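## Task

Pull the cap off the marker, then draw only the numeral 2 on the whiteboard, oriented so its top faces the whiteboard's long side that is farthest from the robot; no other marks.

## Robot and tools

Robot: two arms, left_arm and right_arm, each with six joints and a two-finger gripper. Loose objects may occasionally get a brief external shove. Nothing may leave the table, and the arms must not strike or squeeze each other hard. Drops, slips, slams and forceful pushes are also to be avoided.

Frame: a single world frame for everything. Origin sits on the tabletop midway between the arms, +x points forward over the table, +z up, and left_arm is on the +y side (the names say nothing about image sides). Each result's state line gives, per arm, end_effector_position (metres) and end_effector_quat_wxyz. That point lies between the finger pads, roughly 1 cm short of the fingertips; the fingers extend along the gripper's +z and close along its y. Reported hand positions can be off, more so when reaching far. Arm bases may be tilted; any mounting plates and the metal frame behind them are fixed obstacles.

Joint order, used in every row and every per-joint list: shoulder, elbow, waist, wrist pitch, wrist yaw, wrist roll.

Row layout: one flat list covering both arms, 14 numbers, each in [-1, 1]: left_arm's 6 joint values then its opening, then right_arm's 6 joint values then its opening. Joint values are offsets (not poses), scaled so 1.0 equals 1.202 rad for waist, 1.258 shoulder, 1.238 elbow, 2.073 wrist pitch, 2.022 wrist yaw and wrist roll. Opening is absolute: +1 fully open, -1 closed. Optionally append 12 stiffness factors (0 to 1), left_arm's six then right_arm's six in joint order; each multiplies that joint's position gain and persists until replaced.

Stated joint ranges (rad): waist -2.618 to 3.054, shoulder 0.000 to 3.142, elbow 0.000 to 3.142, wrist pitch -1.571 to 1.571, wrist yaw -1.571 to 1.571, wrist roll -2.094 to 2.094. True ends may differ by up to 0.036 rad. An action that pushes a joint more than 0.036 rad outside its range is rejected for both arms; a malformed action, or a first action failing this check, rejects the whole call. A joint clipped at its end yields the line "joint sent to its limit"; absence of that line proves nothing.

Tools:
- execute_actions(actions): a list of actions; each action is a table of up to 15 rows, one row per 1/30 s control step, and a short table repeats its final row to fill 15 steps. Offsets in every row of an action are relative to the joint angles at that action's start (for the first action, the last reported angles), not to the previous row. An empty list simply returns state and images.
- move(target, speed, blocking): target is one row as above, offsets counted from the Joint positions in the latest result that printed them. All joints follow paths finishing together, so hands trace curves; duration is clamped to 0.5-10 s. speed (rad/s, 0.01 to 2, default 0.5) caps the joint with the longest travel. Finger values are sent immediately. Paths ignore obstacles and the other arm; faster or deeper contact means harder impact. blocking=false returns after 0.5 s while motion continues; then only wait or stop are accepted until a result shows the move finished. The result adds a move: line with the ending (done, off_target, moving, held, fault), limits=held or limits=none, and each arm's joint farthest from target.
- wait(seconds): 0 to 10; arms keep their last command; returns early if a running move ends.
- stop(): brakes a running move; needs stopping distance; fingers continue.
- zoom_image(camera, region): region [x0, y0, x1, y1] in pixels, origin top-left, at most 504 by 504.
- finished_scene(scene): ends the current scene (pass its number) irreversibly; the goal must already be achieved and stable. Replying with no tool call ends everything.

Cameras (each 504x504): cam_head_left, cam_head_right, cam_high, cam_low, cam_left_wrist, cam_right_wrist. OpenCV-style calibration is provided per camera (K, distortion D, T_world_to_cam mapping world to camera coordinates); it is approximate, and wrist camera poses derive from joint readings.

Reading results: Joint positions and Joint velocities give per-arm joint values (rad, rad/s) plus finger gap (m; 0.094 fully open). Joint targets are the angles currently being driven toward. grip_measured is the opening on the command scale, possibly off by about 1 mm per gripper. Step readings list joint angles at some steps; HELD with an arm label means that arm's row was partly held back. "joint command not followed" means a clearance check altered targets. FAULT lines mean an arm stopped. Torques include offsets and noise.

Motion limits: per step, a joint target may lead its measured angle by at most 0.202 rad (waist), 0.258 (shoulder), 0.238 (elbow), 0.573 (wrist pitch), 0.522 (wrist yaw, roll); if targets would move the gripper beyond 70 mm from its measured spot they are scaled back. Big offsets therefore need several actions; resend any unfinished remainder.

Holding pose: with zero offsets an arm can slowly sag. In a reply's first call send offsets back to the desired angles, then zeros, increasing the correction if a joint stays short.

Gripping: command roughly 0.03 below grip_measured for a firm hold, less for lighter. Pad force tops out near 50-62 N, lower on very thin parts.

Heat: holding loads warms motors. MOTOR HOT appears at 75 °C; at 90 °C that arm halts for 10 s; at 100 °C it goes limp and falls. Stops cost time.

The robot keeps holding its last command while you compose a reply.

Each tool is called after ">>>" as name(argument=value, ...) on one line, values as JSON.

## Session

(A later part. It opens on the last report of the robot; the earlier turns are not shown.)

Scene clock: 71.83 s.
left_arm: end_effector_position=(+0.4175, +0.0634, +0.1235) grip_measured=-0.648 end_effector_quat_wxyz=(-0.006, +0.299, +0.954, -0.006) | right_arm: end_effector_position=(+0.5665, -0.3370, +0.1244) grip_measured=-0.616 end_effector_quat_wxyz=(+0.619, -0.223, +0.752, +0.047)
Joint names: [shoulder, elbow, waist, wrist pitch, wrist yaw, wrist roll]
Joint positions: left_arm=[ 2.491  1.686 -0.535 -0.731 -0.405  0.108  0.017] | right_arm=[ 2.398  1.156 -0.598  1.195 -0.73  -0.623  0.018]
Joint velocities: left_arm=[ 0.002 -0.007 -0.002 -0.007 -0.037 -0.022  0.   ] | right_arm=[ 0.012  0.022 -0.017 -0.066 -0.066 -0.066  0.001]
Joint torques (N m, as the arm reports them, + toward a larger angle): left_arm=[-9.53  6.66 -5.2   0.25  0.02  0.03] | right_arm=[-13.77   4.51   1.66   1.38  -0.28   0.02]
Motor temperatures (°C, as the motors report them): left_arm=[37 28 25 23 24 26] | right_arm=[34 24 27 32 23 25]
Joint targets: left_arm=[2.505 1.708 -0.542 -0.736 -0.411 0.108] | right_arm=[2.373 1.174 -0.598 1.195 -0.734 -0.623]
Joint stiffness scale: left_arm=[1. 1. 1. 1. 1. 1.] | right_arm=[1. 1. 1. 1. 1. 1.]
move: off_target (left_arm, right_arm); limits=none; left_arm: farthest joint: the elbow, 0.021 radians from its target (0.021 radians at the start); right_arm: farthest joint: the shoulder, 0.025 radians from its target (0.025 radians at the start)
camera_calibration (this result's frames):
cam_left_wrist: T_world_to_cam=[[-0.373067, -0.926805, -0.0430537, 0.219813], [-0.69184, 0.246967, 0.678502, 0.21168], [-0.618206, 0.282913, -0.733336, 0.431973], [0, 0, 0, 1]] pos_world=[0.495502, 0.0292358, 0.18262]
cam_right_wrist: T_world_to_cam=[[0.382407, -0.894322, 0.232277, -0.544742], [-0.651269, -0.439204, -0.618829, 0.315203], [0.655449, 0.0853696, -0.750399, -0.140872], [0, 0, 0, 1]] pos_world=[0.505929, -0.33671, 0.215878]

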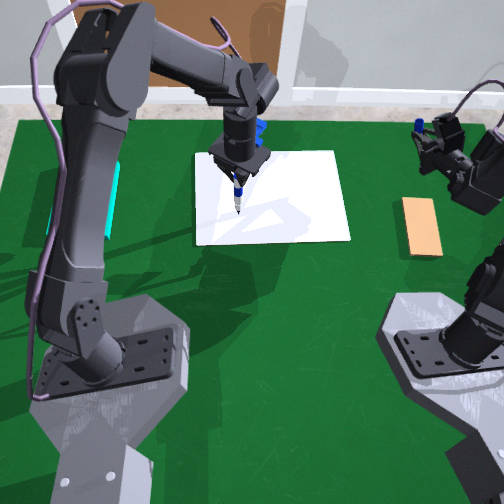

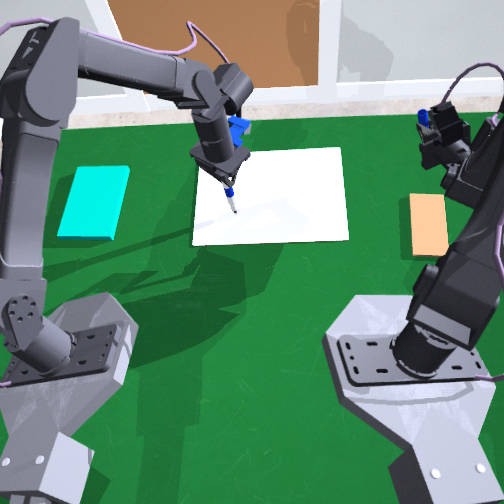

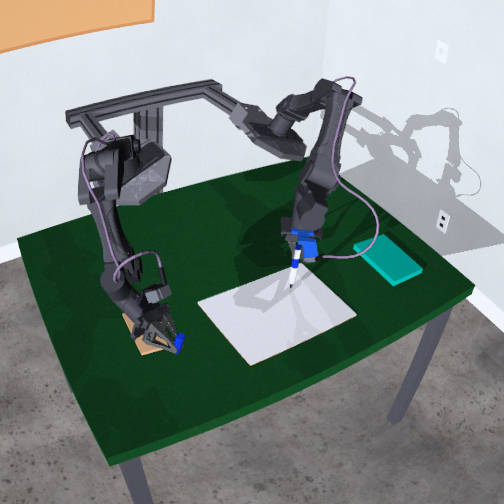

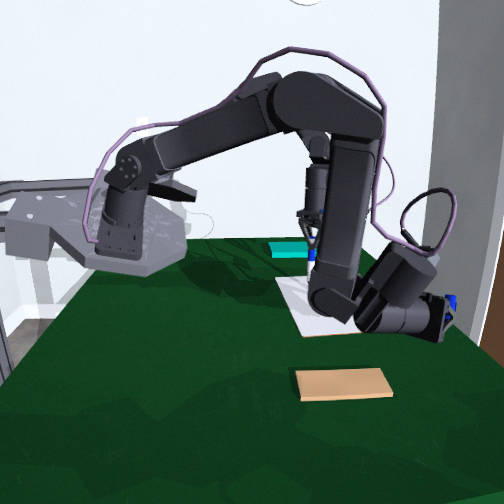

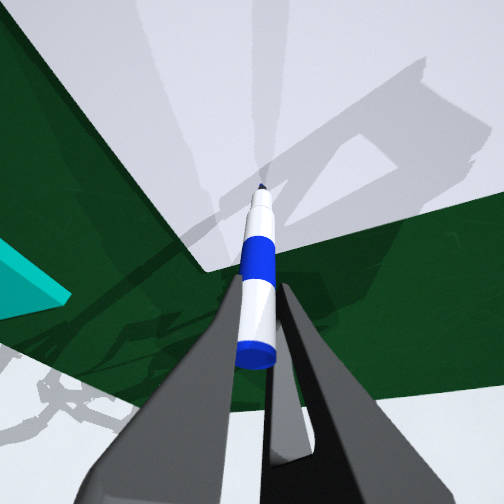

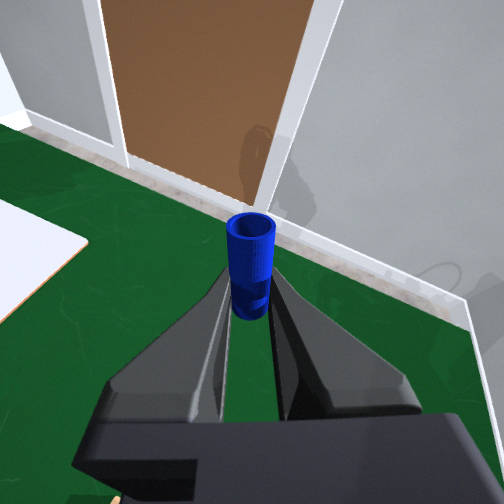

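>>> move(target=[0.065,0.125,-0.011,-0.036,-0.003,0,-0.74,-0.02,0.015,0,0,0,0,-0.72], speed=0.12)

>>> zoom_image(camera="cam_left_wrist", region=[150,50,400,300])

Scene clock: 73.63 s.
left_arm: end_effector_position=(+0.4312, +0.0548, +0.1212) grip_measured=-0.648 end_effector_quat_wxyz=(-0.010, +0.301, +0.954, -0.005) | right_arm: end_effector_position=(+0.5666, -0.3376, +0.1241) grip_measured=-0.616 end_effector_quat_wxyz=(+0.618, -0.222, +0.753, +0.045)
Joint names: [shoulder, elbow, waist, wrist pitch, wrist yaw, wrist roll]
Joint positions: left_arm=[ 2.561  1.817 -0.535 -0.802 -0.405  0.108  0.017] | right_arm=[ 2.398  1.156 -0.598  1.194 -0.726 -0.623  0.018]
Joint velocities: left_arm=[ 0.002 -0.002  0.012  0.022  0.066 -0.066 -0.001] | right_arm=[ 0.017 -0.022 -0.012 -0.037 -0.037  0.007  0.   ]
Joint torques (N m, as the arm reports them, + toward a larger angle): left_arm=[-10.02   7.04  -5.91   0.24   0.01   0.02] | right_arm=[-13.82   4.48   1.7    1.38  -0.27   0.02]
Motor temperatures (°C, as the motors report them): left_arm=[37 28 25 23 24 26] | right_arm=[35 24 27 32 23 25]
Joint targets: left_arm=[2.573 1.841 -0.548 -0.806 -0.411 0.108] | right_arm=[2.373 1.174 -0.598 1.195 -0.730 -0.623]
Joint stiffness scale: left_arm=[1. 1. 1. 1. 1. 1.] | right_arm=[1. 1. 1. 1. 1. 1.]
move: off_target (left_arm, right_arm); limits=none; left_arm: farthest joint: the elbow, 0.024 radians from its target (0.154 radians at the start); right_arm: farthest joint: the shoulder, 0.025 radians from its target (0.025 radians at the start)
camera_calibration (this result's frames):
cam_left_wrist: T_world_to_cam=[[-0.376841, -0.925233, -0.0439727, 0.218542], [-0.685904, 0.24683, 0.684551, 0.221583], [-0.622516, 0.288128, -0.727638, 0.442104], [0, 0, 0, 1]] pos_world=[0.509556, 0.0201264, 0.179616]
cam_right_wrist: T_world_to_cam=[[0.379749, -0.895337, 0.232726, -0.54413], [-0.653651, -0.437714, -0.617371, 0.316501], [0.654623, 0.0823244, -0.75146, -0.141589], [0, 0, 0, 1]] pos_world=[0.506202, -0.336986, 0.215634]

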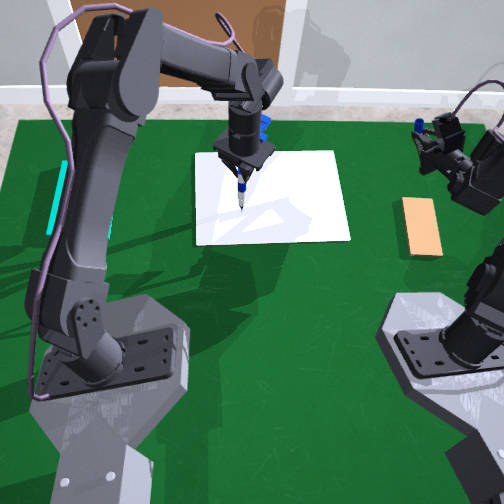

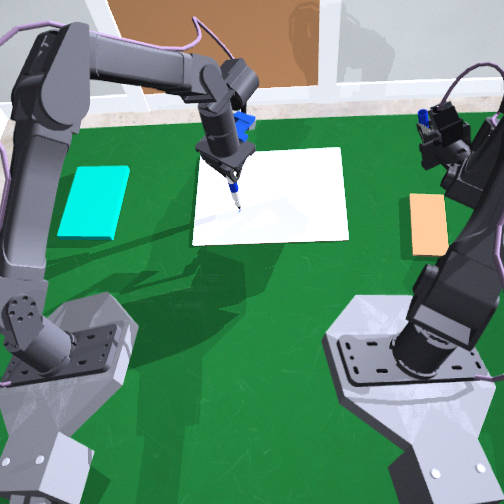

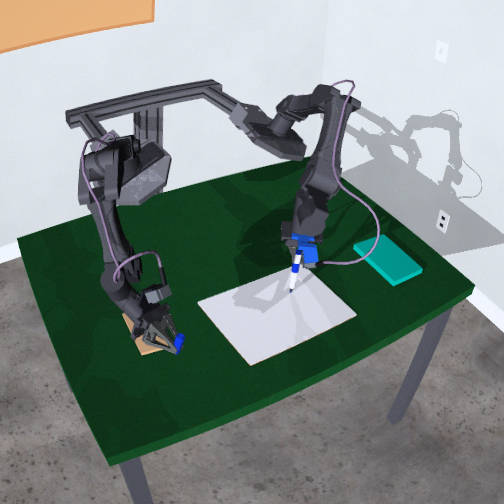

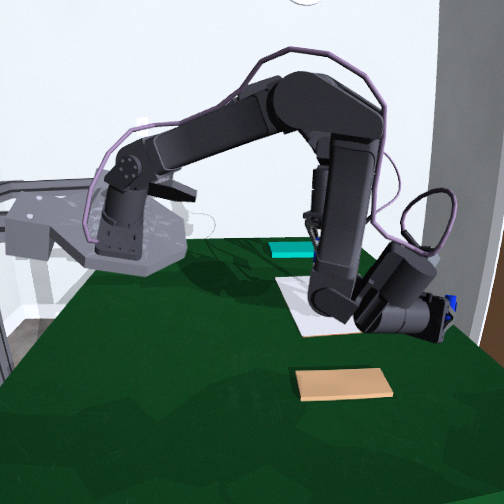

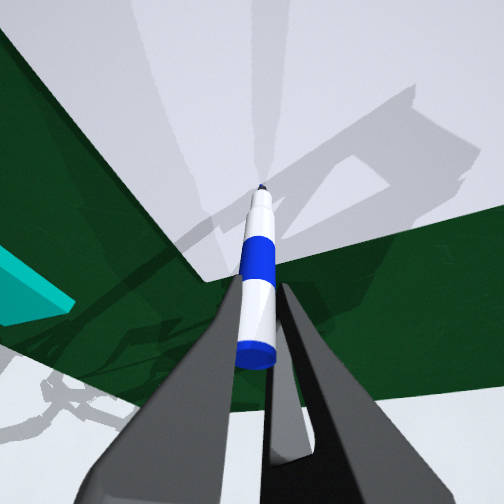

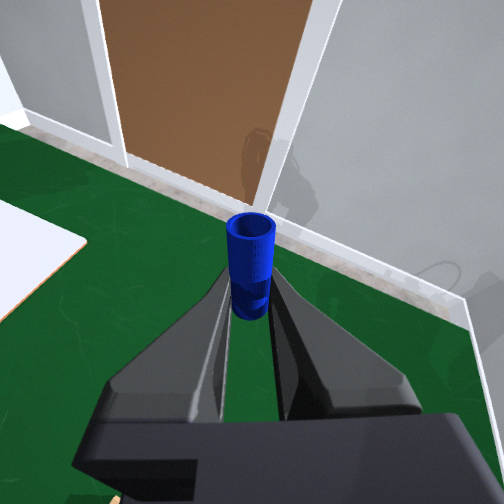

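Region (150, 50, 400, 300) of cam_left_wrist's 504x504 image, scaled by 2.016, with more detail than that image has.

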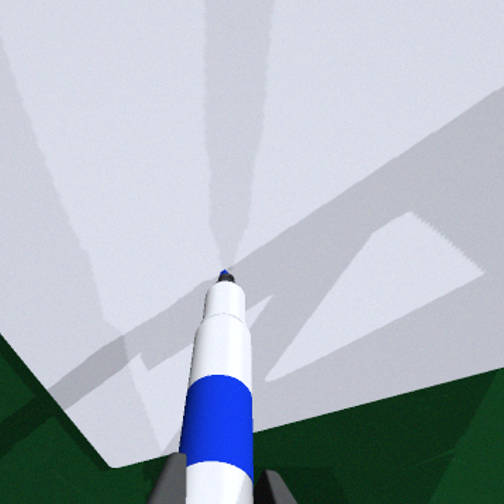

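>>> move(target=[0.054,0.070,-0.050,-0.007,-0.003,0,-0.74,-0.02,0.015,0,0,0,0,-0.72], speed=0.1)

>>> zoom_image(camera="cam_left_wrist", region=[150,50,400,300])

Scene clock: 75.20 s.
left_arm: end_effector_position=(+0.4302, +0.0297, +0.1214) grip_measured=-0.648 end_effector_quat_wxyz=(-0.000, +0.321, +0.947, -0.003) | right_arm: end_effector_position=(+0.5667, -0.3382, +0.1236) grip_measured=-0.616 end_effector_quat_wxyz=(+0.617, -0.221, +0.754, +0.044)
Joint names: [shoulder, elbow, waist, wrist pitch, wrist yaw, wrist roll]
Joint positions: left_arm=[ 2.613  1.881 -0.582 -0.814 -0.416  0.108  0.017] | right_arm=[ 2.398  1.156 -0.598  1.194 -0.722 -0.623  0.018]
Joint velocities: left_arm=[-0.002 -0.017  0.007 -0.081 -0.037  0.022  0.   ] | right_arm=[-0.037  0.012  0.002 -0.11  -0.066 -0.007  0.001]
Joint torques (N m, as the arm reports them, + toward a larger angle): left_arm=[-10.12   6.97  -6.04   0.27   0.1    0.03] | right_arm=[-13.8    4.5    1.68   1.39  -0.29   0.02]
Motor temperatures (°C, as the motors report them): left_arm=[36 28 25 23 24 26] | right_arm=[35 24 27 32 23 25]
Joint targets: left_arm=[2.629 1.904 -0.595 -0.816 -0.411 0.108] | right_arm=[2.373 1.174 -0.598 1.194 -0.726 -0.623]
Joint stiffness scale: left_arm=[1. 1. 1. 1. 1. 1.] | right_arm=[1. 1. 1. 1. 1. 1.]
move: off_target (left_arm, right_arm); limits=none; left_arm: farthest joint: the elbow, 0.023 radians from its target (0.087 radians at the start); right_arm: farthest joint: the shoulder, 0.025 radians from its target (0.025 radians at the start)
camera_calibration (this result's frames):
cam_left_wrist: T_world_to_cam=[[-0.415487, -0.908175, -0.0508782, 0.211932], [-0.688494, 0.277444, 0.670075, 0.22891], [-0.59443, 0.313437, -0.740547, 0.437544], [0, 0, 0, 1]] pos_world=[0.505747, -0.00818154, 0.181418]
cam_right_wrist: T_world_to_cam=[[0.377215, -0.896361, 0.232907, -0.543511], [-0.656213, -0.43615, -0.615758, 0.31786], [0.653523, 0.0794367, -0.752726, -0.142111], [0, 0, 0, 1]] pos_world=[0.506477, -0.337259, 0.215341]

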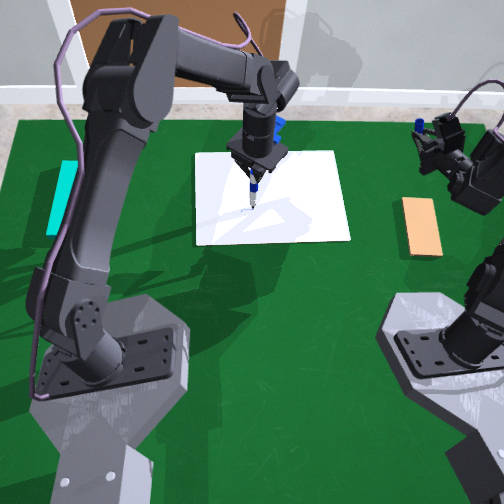

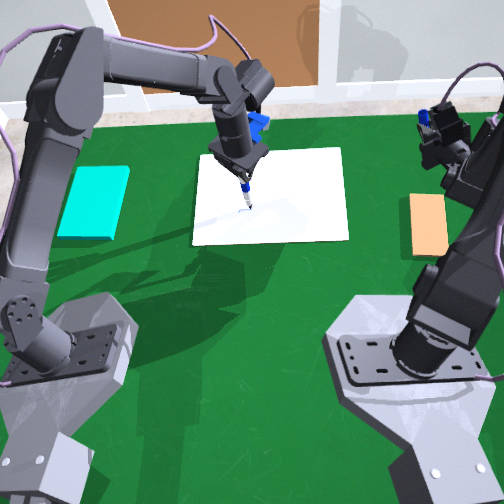

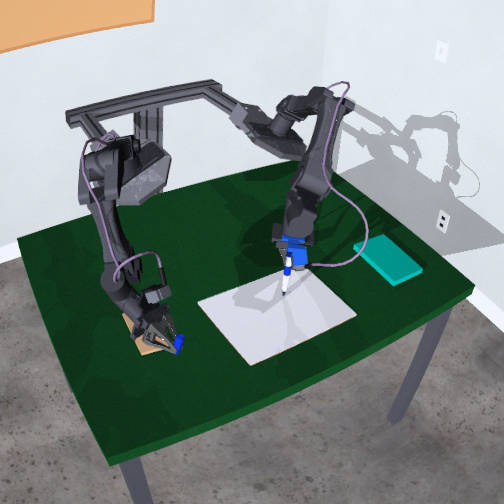

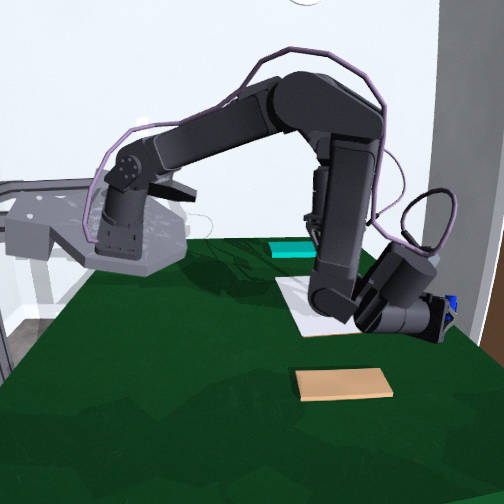

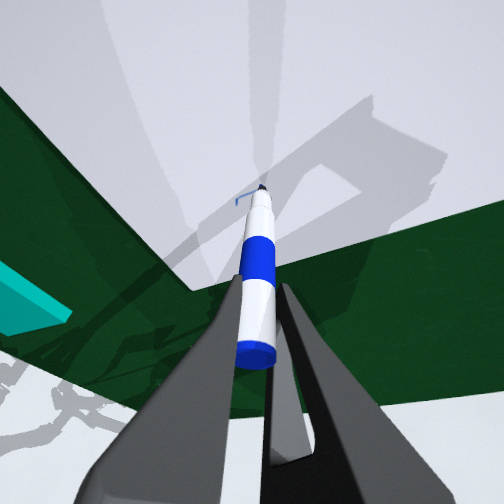

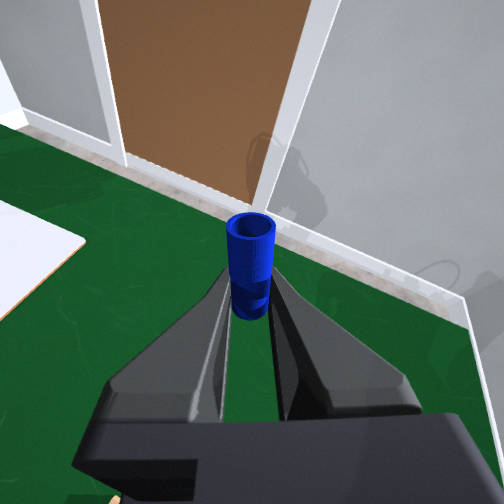

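Region (150, 50, 400, 300) of cam_left_wrist's 504x504 image, scaled by 2.016, with more detail than that image has.

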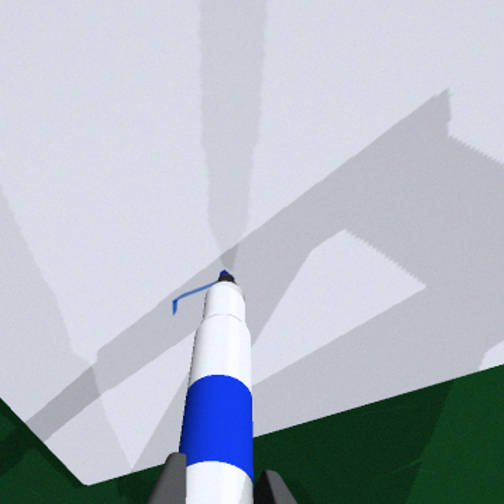

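>>> move(target=[0.002,-0.013,-0.009,0.002,0.002,0,-0.74,-0.02,0.015,0,0,0,0,-0.72], speed=0.1)

>>> move(target=[-0.008,-0.05,-0.034,0.02,0.002,0,-0.74,-0.02,0.015,0,0,0,0,-0.72], speed=0.1)

>>> zoom_image(camera="cam_left_wrist", region=[150,50,400,300])

Scene clock: 76.43 s.
left_arm: end_effector_position=(+0.4302, +0.0297, +0.1214) grip_measured=-0.648 end_effector_quat_wxyz=(-0.000, +0.321, +0.947, -0.003) | right_arm: end_effector_position=(+0.5668, -0.3387, +0.1233) grip_measured=-0.616 end_effector_quat_wxyz=(+0.617, -0.220, +0.755, +0.043)
Joint names: [shoulder, elbow, waist, wrist pitch, wrist yaw, wrist roll]
Joint positions: left_arm=[ 2.613  1.881 -0.582 -0.814 -0.416  0.108  0.017] | right_arm=[ 2.398  1.156 -0.598  1.193 -0.719 -0.623  0.018]
Joint velocities: left_arm=[ 0.012  0.037 -0.007 -0.037  0.051  0.022  0.001] | right_arm=[ 0.002  0.007 -0.007  0.007 -0.022 -0.022  0.   ]
Joint torques (N m, as the arm reports them, + toward a larger angle): left_arm=[-10.99   4.36  -5.78   0.36   0.12   0.03] | right_arm=[-13.77   4.41   1.64   1.39  -0.28   0.02]
Motor temperatures (°C, as the motors report them): left_arm=[36 28 25 23 24 26] | right_arm=[35 24 27 32 23 25]
Joint targets: left_arm=[2.616 1.865 -0.593 -0.810 -0.412 0.108] | right_arm=[2.373 1.174 -0.598 1.194 -0.722 -0.623]
Joint stiffness scale: left_arm=[1. 1. 1. 1. 1. 1.] | right_arm=[1. 1. 1. 1. 1. 1.]
move: off_target (right_arm); limits=none; left_arm: farthest joint: the elbow, 0.016 radians from its target (0.016 radians at the start); right_arm: farthest joint: the shoulder, 0.025 radians from its target (0.025 radians at the start)
camera_calibration (this result's frames):
cam_left_wrist: T_world_to_cam=[[-0.415487, -0.908175, -0.0508782, 0.211932], [-0.688494, 0.277444, 0.670075, 0.22891], [-0.59443, 0.313437, -0.740547, 0.437544], [0, 0, 0, 1]] pos_world=[0.505747, -0.00818154, 0.181418]
cam_right_wrist: T_world_to_cam=[[0.374554, -0.897356, 0.233369, -0.542892], [-0.65858, -0.434644, -0.614293, 0.319158], [0.652672, 0.0763938, -0.753779, -0.142819], [0, 0, 0, 1]] pos_world=[0.506747, -0.337537, 0.215097]

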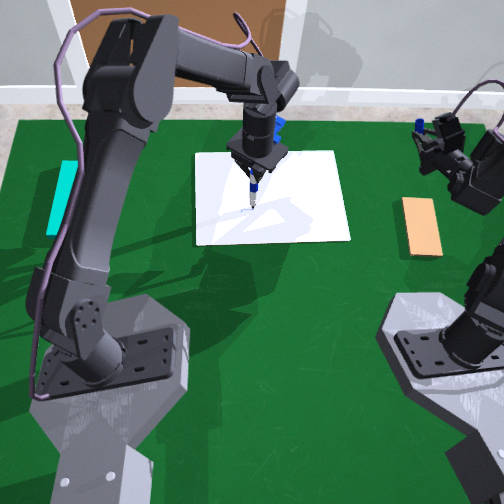

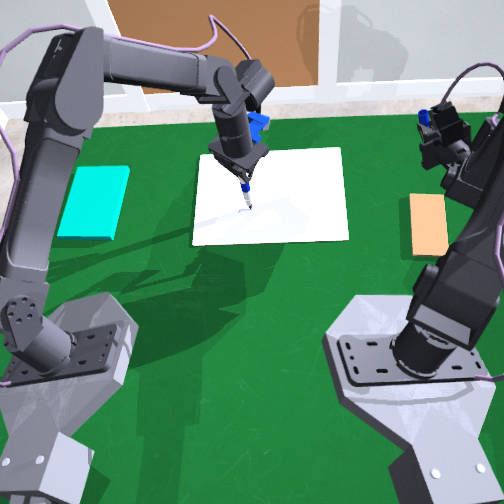

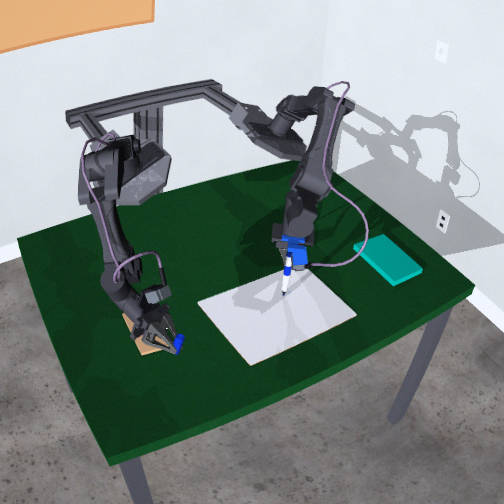

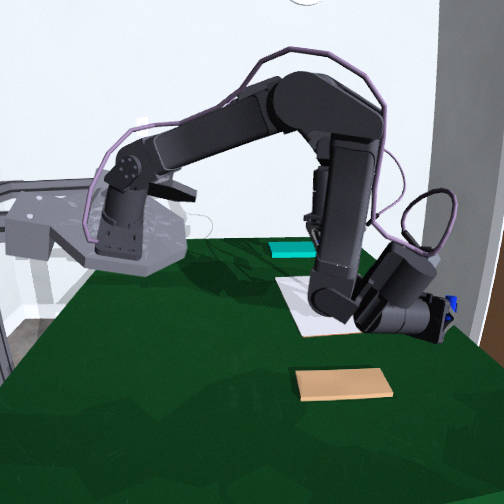

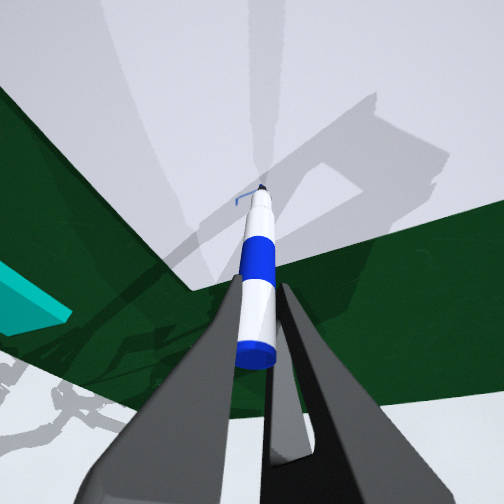

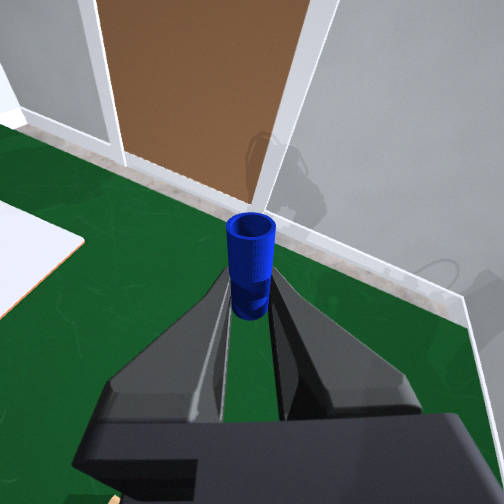

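Scene clock: 77.40 s.
left_arm: end_effector_position=(+0.4214, +0.0213, +0.1209) grip_measured=-0.648 end_effector_quat_wxyz=(+0.007, +0.333, +0.943, +0.004) | right_arm: end_effector_position=(+0.5669, -0.3393, +0.1229) grip_measured=-0.616 end_effector_quat_wxyz=(+0.616, -0.219, +0.756, +0.042)
Joint names: [shoulder, elbow, waist, wrist pitch, wrist yaw, wrist roll]
Joint positions: left_arm=[ 2.609  1.842 -0.61  -0.78  -0.433  0.108  0.017] | right_arm=[ 2.398  1.156 -0.598  1.192 -0.715 -0.623  0.018]
Joint velocities: left_arm=[-0.002 -0.007  0.007 -0.022  0.007  0.022 -0.001] | right_arm=[-0.002  0.007 -0.007 -0.007  0.037  0.007  0.001]
Joint torques (N m, as the arm reports them, + toward a larger angle): left_arm=[-11.59   3.9   -5.94   0.43   0.33   0.03] | right_arm=[-13.75   4.47   1.67   1.38  -0.29   0.01]
Motor temperatures (°C, as the motors report them): left_arm=[36 28 25 23 24 26] | right_arm=[35 24 27 32 23 25]
Joint targets: left_arm=[2.603 1.819 -0.623 -0.772 -0.412 0.108] | right_arm=[2.373 1.174 -0.598 1.193 -0.719 -0.623]
Joint stiffness scale: left_arm=[1. 1. 1. 1. 1. 1.] | right_arm=[1. 1. 1. 1. 1. 1.]
move: off_target (left_arm, right_arm); limits=none; left_arm: farthest joint: the elbow, 0.023 radians from its target (0.062 radians at the start); right_arm: farthest joint: the shoulder, 0.025 radians from its target (0.025 radians at the start)
camera_calibration (this result's frames):
cam_left_wrist: T_world_to_cam=[[-0.437708, -0.896688, -0.0660543, 0.211561], [-0.693353, 0.289853, 0.659732, 0.228531], [-0.572427, 0.334569, -0.748592, 0.425811], [0, 0, 0, 1]] pos_world=[0.494801, -0.0189995, 0.181964]
cam_right_wrist: T_world_to_cam=[[0.372016, -0.898361, 0.233563, -0.542266], [-0.661127, -0.433064, -0.612672, 0.320515], [0.651548, 0.0735089, -0.755037, -0.143331], [0, 0, 0, 1]] pos_world=[0.50702, -0.337811, 0.214803]

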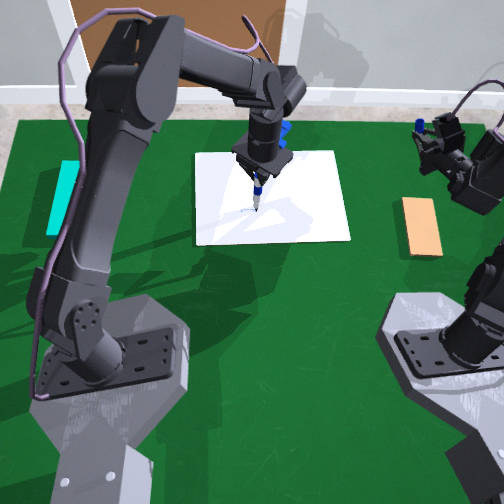

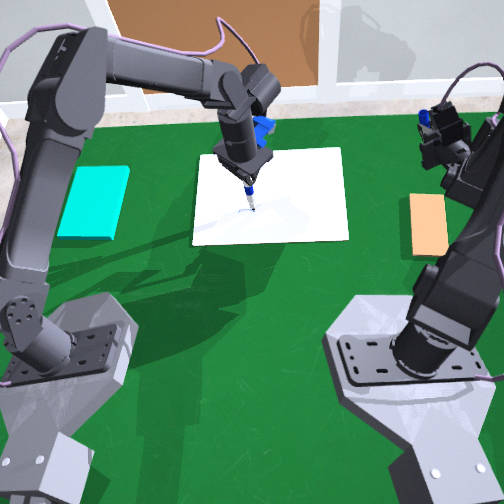

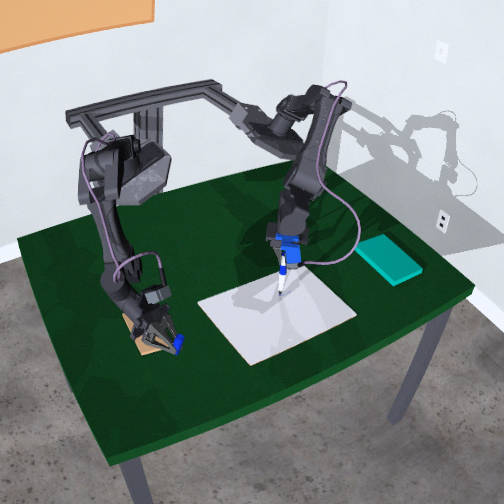

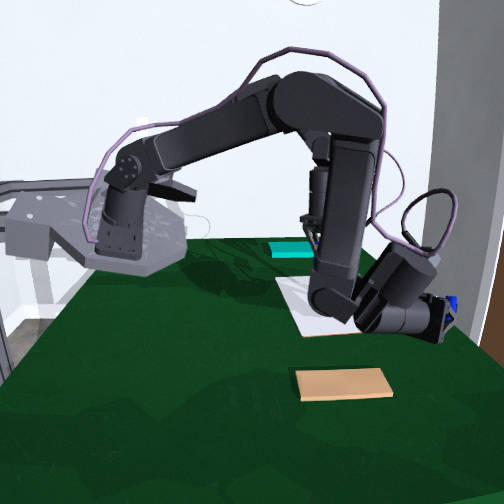

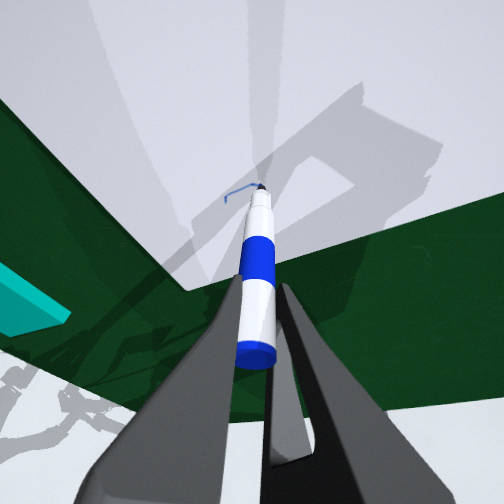

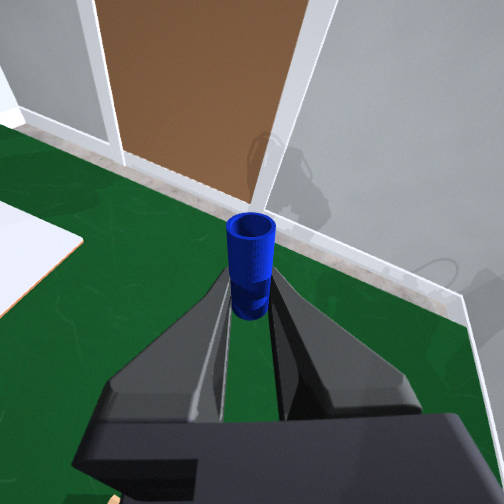

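Region (150, 50, 400, 300) of cam_left_wrist's 504x504 image, scaled by 2.016, with more detail than that image has.

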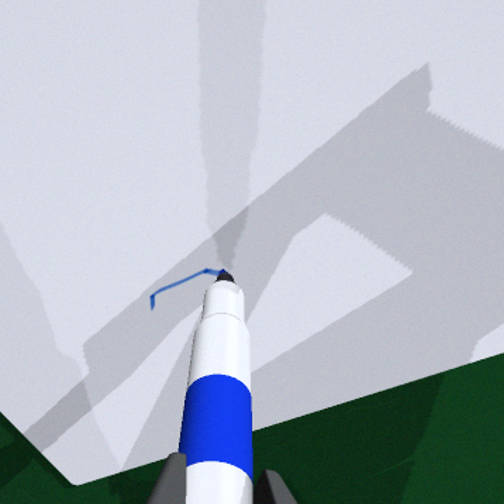

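>>> move(target=[-0.187,-0.371,0.028,0.107,0.011,0,-0.74,-0.02,0.015,0,0,0,0,-0.72], speed=0.15)

>>> zoom_image(camera="cam_left_wrist", region=[150,0,450,300])

Scene clock: 81.23 s.
left_arm: end_effector_position=(+0.3704, +0.0658, +0.1200) grip_measured=-0.648 end_effector_quat_wxyz=(+0.004, +0.318, +0.948, -0.005) | right_arm: end_effector_position=(+0.5671, -0.3399, +0.1226) grip_measured=-0.616 end_effector_quat_wxyz=(+0.615, -0.218, +0.756, +0.040)
Joint names: [shoulder, elbow, waist, wrist pitch, wrist yaw, wrist roll]
Joint positions: left_arm=[ 2.386  1.405 -0.58  -0.554 -0.414  0.108  0.017] | right_arm=[ 2.398  1.156 -0.598  1.192 -0.711 -0.623  0.018]
Joint velocities: left_arm=[ 0.007 -0.012  0.007 -0.037 -0.022 -0.051 -0.   ] | right_arm=[-0.007  0.012 -0.007 -0.022 -0.022  0.037 -0.   ]
Joint torques (N m, as the arm reports them, + toward a larger angle): left_arm=[-10.31   3.28  -4.03   0.29   0.11   0.03] | right_arm=[-13.79   4.47   1.61   1.4   -0.29   0.02]
Motor temperatures (°C, as the motors report them): left_arm=[37 28 25 23 24 26] | right_arm=[36 24 27 32 23 25]
Joint targets: left_arm=[2.374 1.382 -0.577 -0.558 -0.411 0.108] | right_arm=[2.373 1.174 -0.598 1.193 -0.715 -0.623]
Joint stiffness scale: left_arm=[1. 1. 1. 1. 1. 1.] | right_arm=[1. 1. 1. 1. 1. 1.]
move: off_target (left_arm, right_arm); limits=none; left_arm: farthest joint: the elbow, 0.022 radians from its target (0.459 radians at the start); right_arm: farthest joint: the shoulder, 0.025 radians from its target (0.025 radians at the start)
camera_calibration (this result's frames):
cam_left_wrist: T_world_to_cam=[[-0.409621, -0.911014, -0.0475869, 0.217426], [-0.694527, 0.27761, 0.663751, 0.18171], [-0.591476, 0.304937, -0.746438, 0.389812], [0, 0, 0, 1]] pos_world=[0.445829, 0.0287653, 0.180707]
cam_right_wrist: T_world_to_cam=[[0.369351, -0.899337, 0.234038, -0.541639], [-0.66348, -0.431541, -0.611201, 0.321812], [0.650672, 0.0704685, -0.756082, -0.144029], [0, 0, 0, 1]] pos_world=[0.507287, -0.338091, 0.214558]

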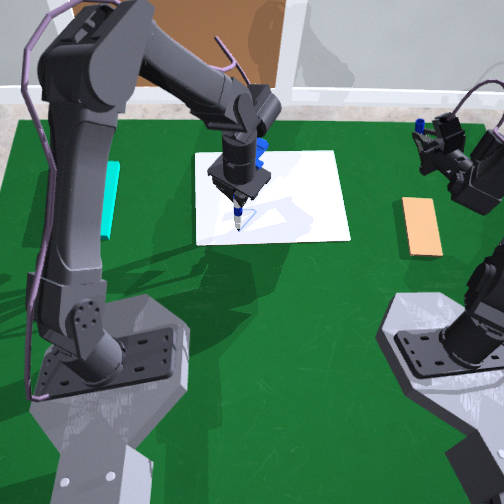

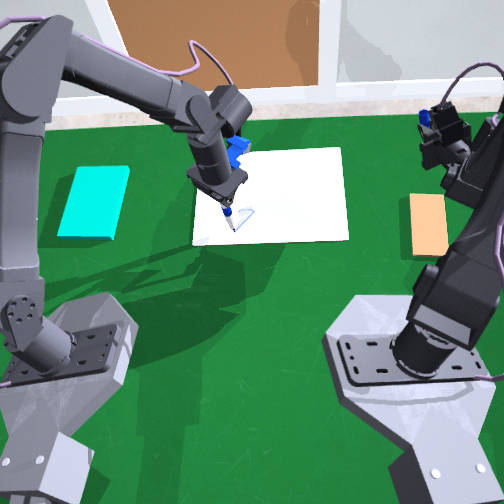

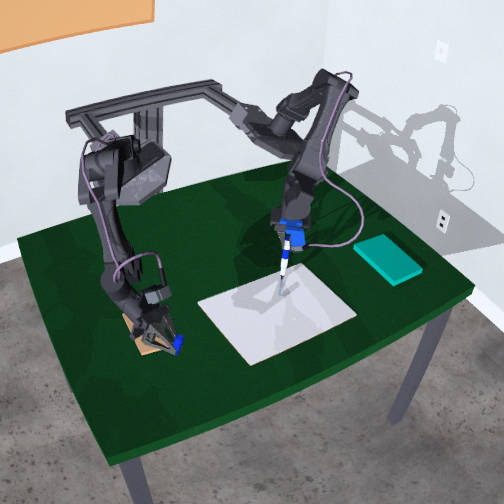

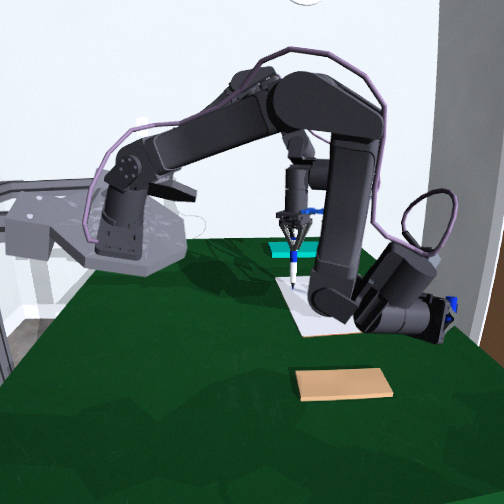

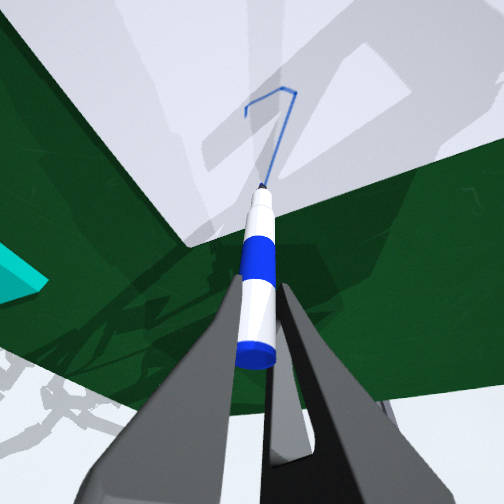

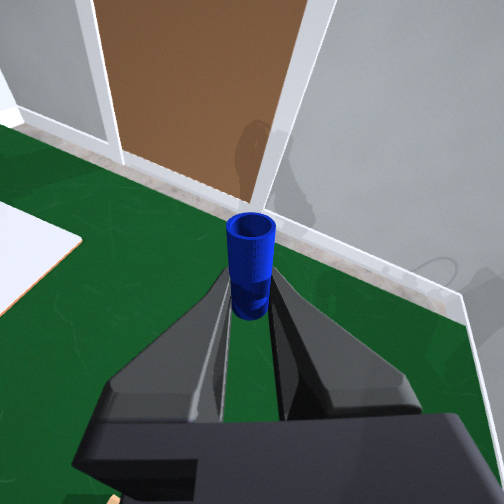

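Region (150, 0, 450, 300) of cam_left_wrist's 504x504 image, scaled by 1.680, with more detail than that image has.

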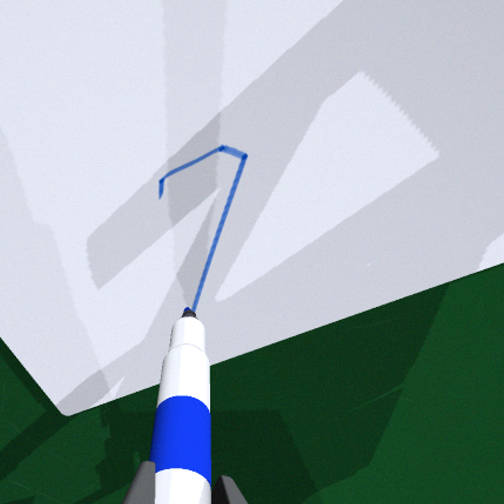

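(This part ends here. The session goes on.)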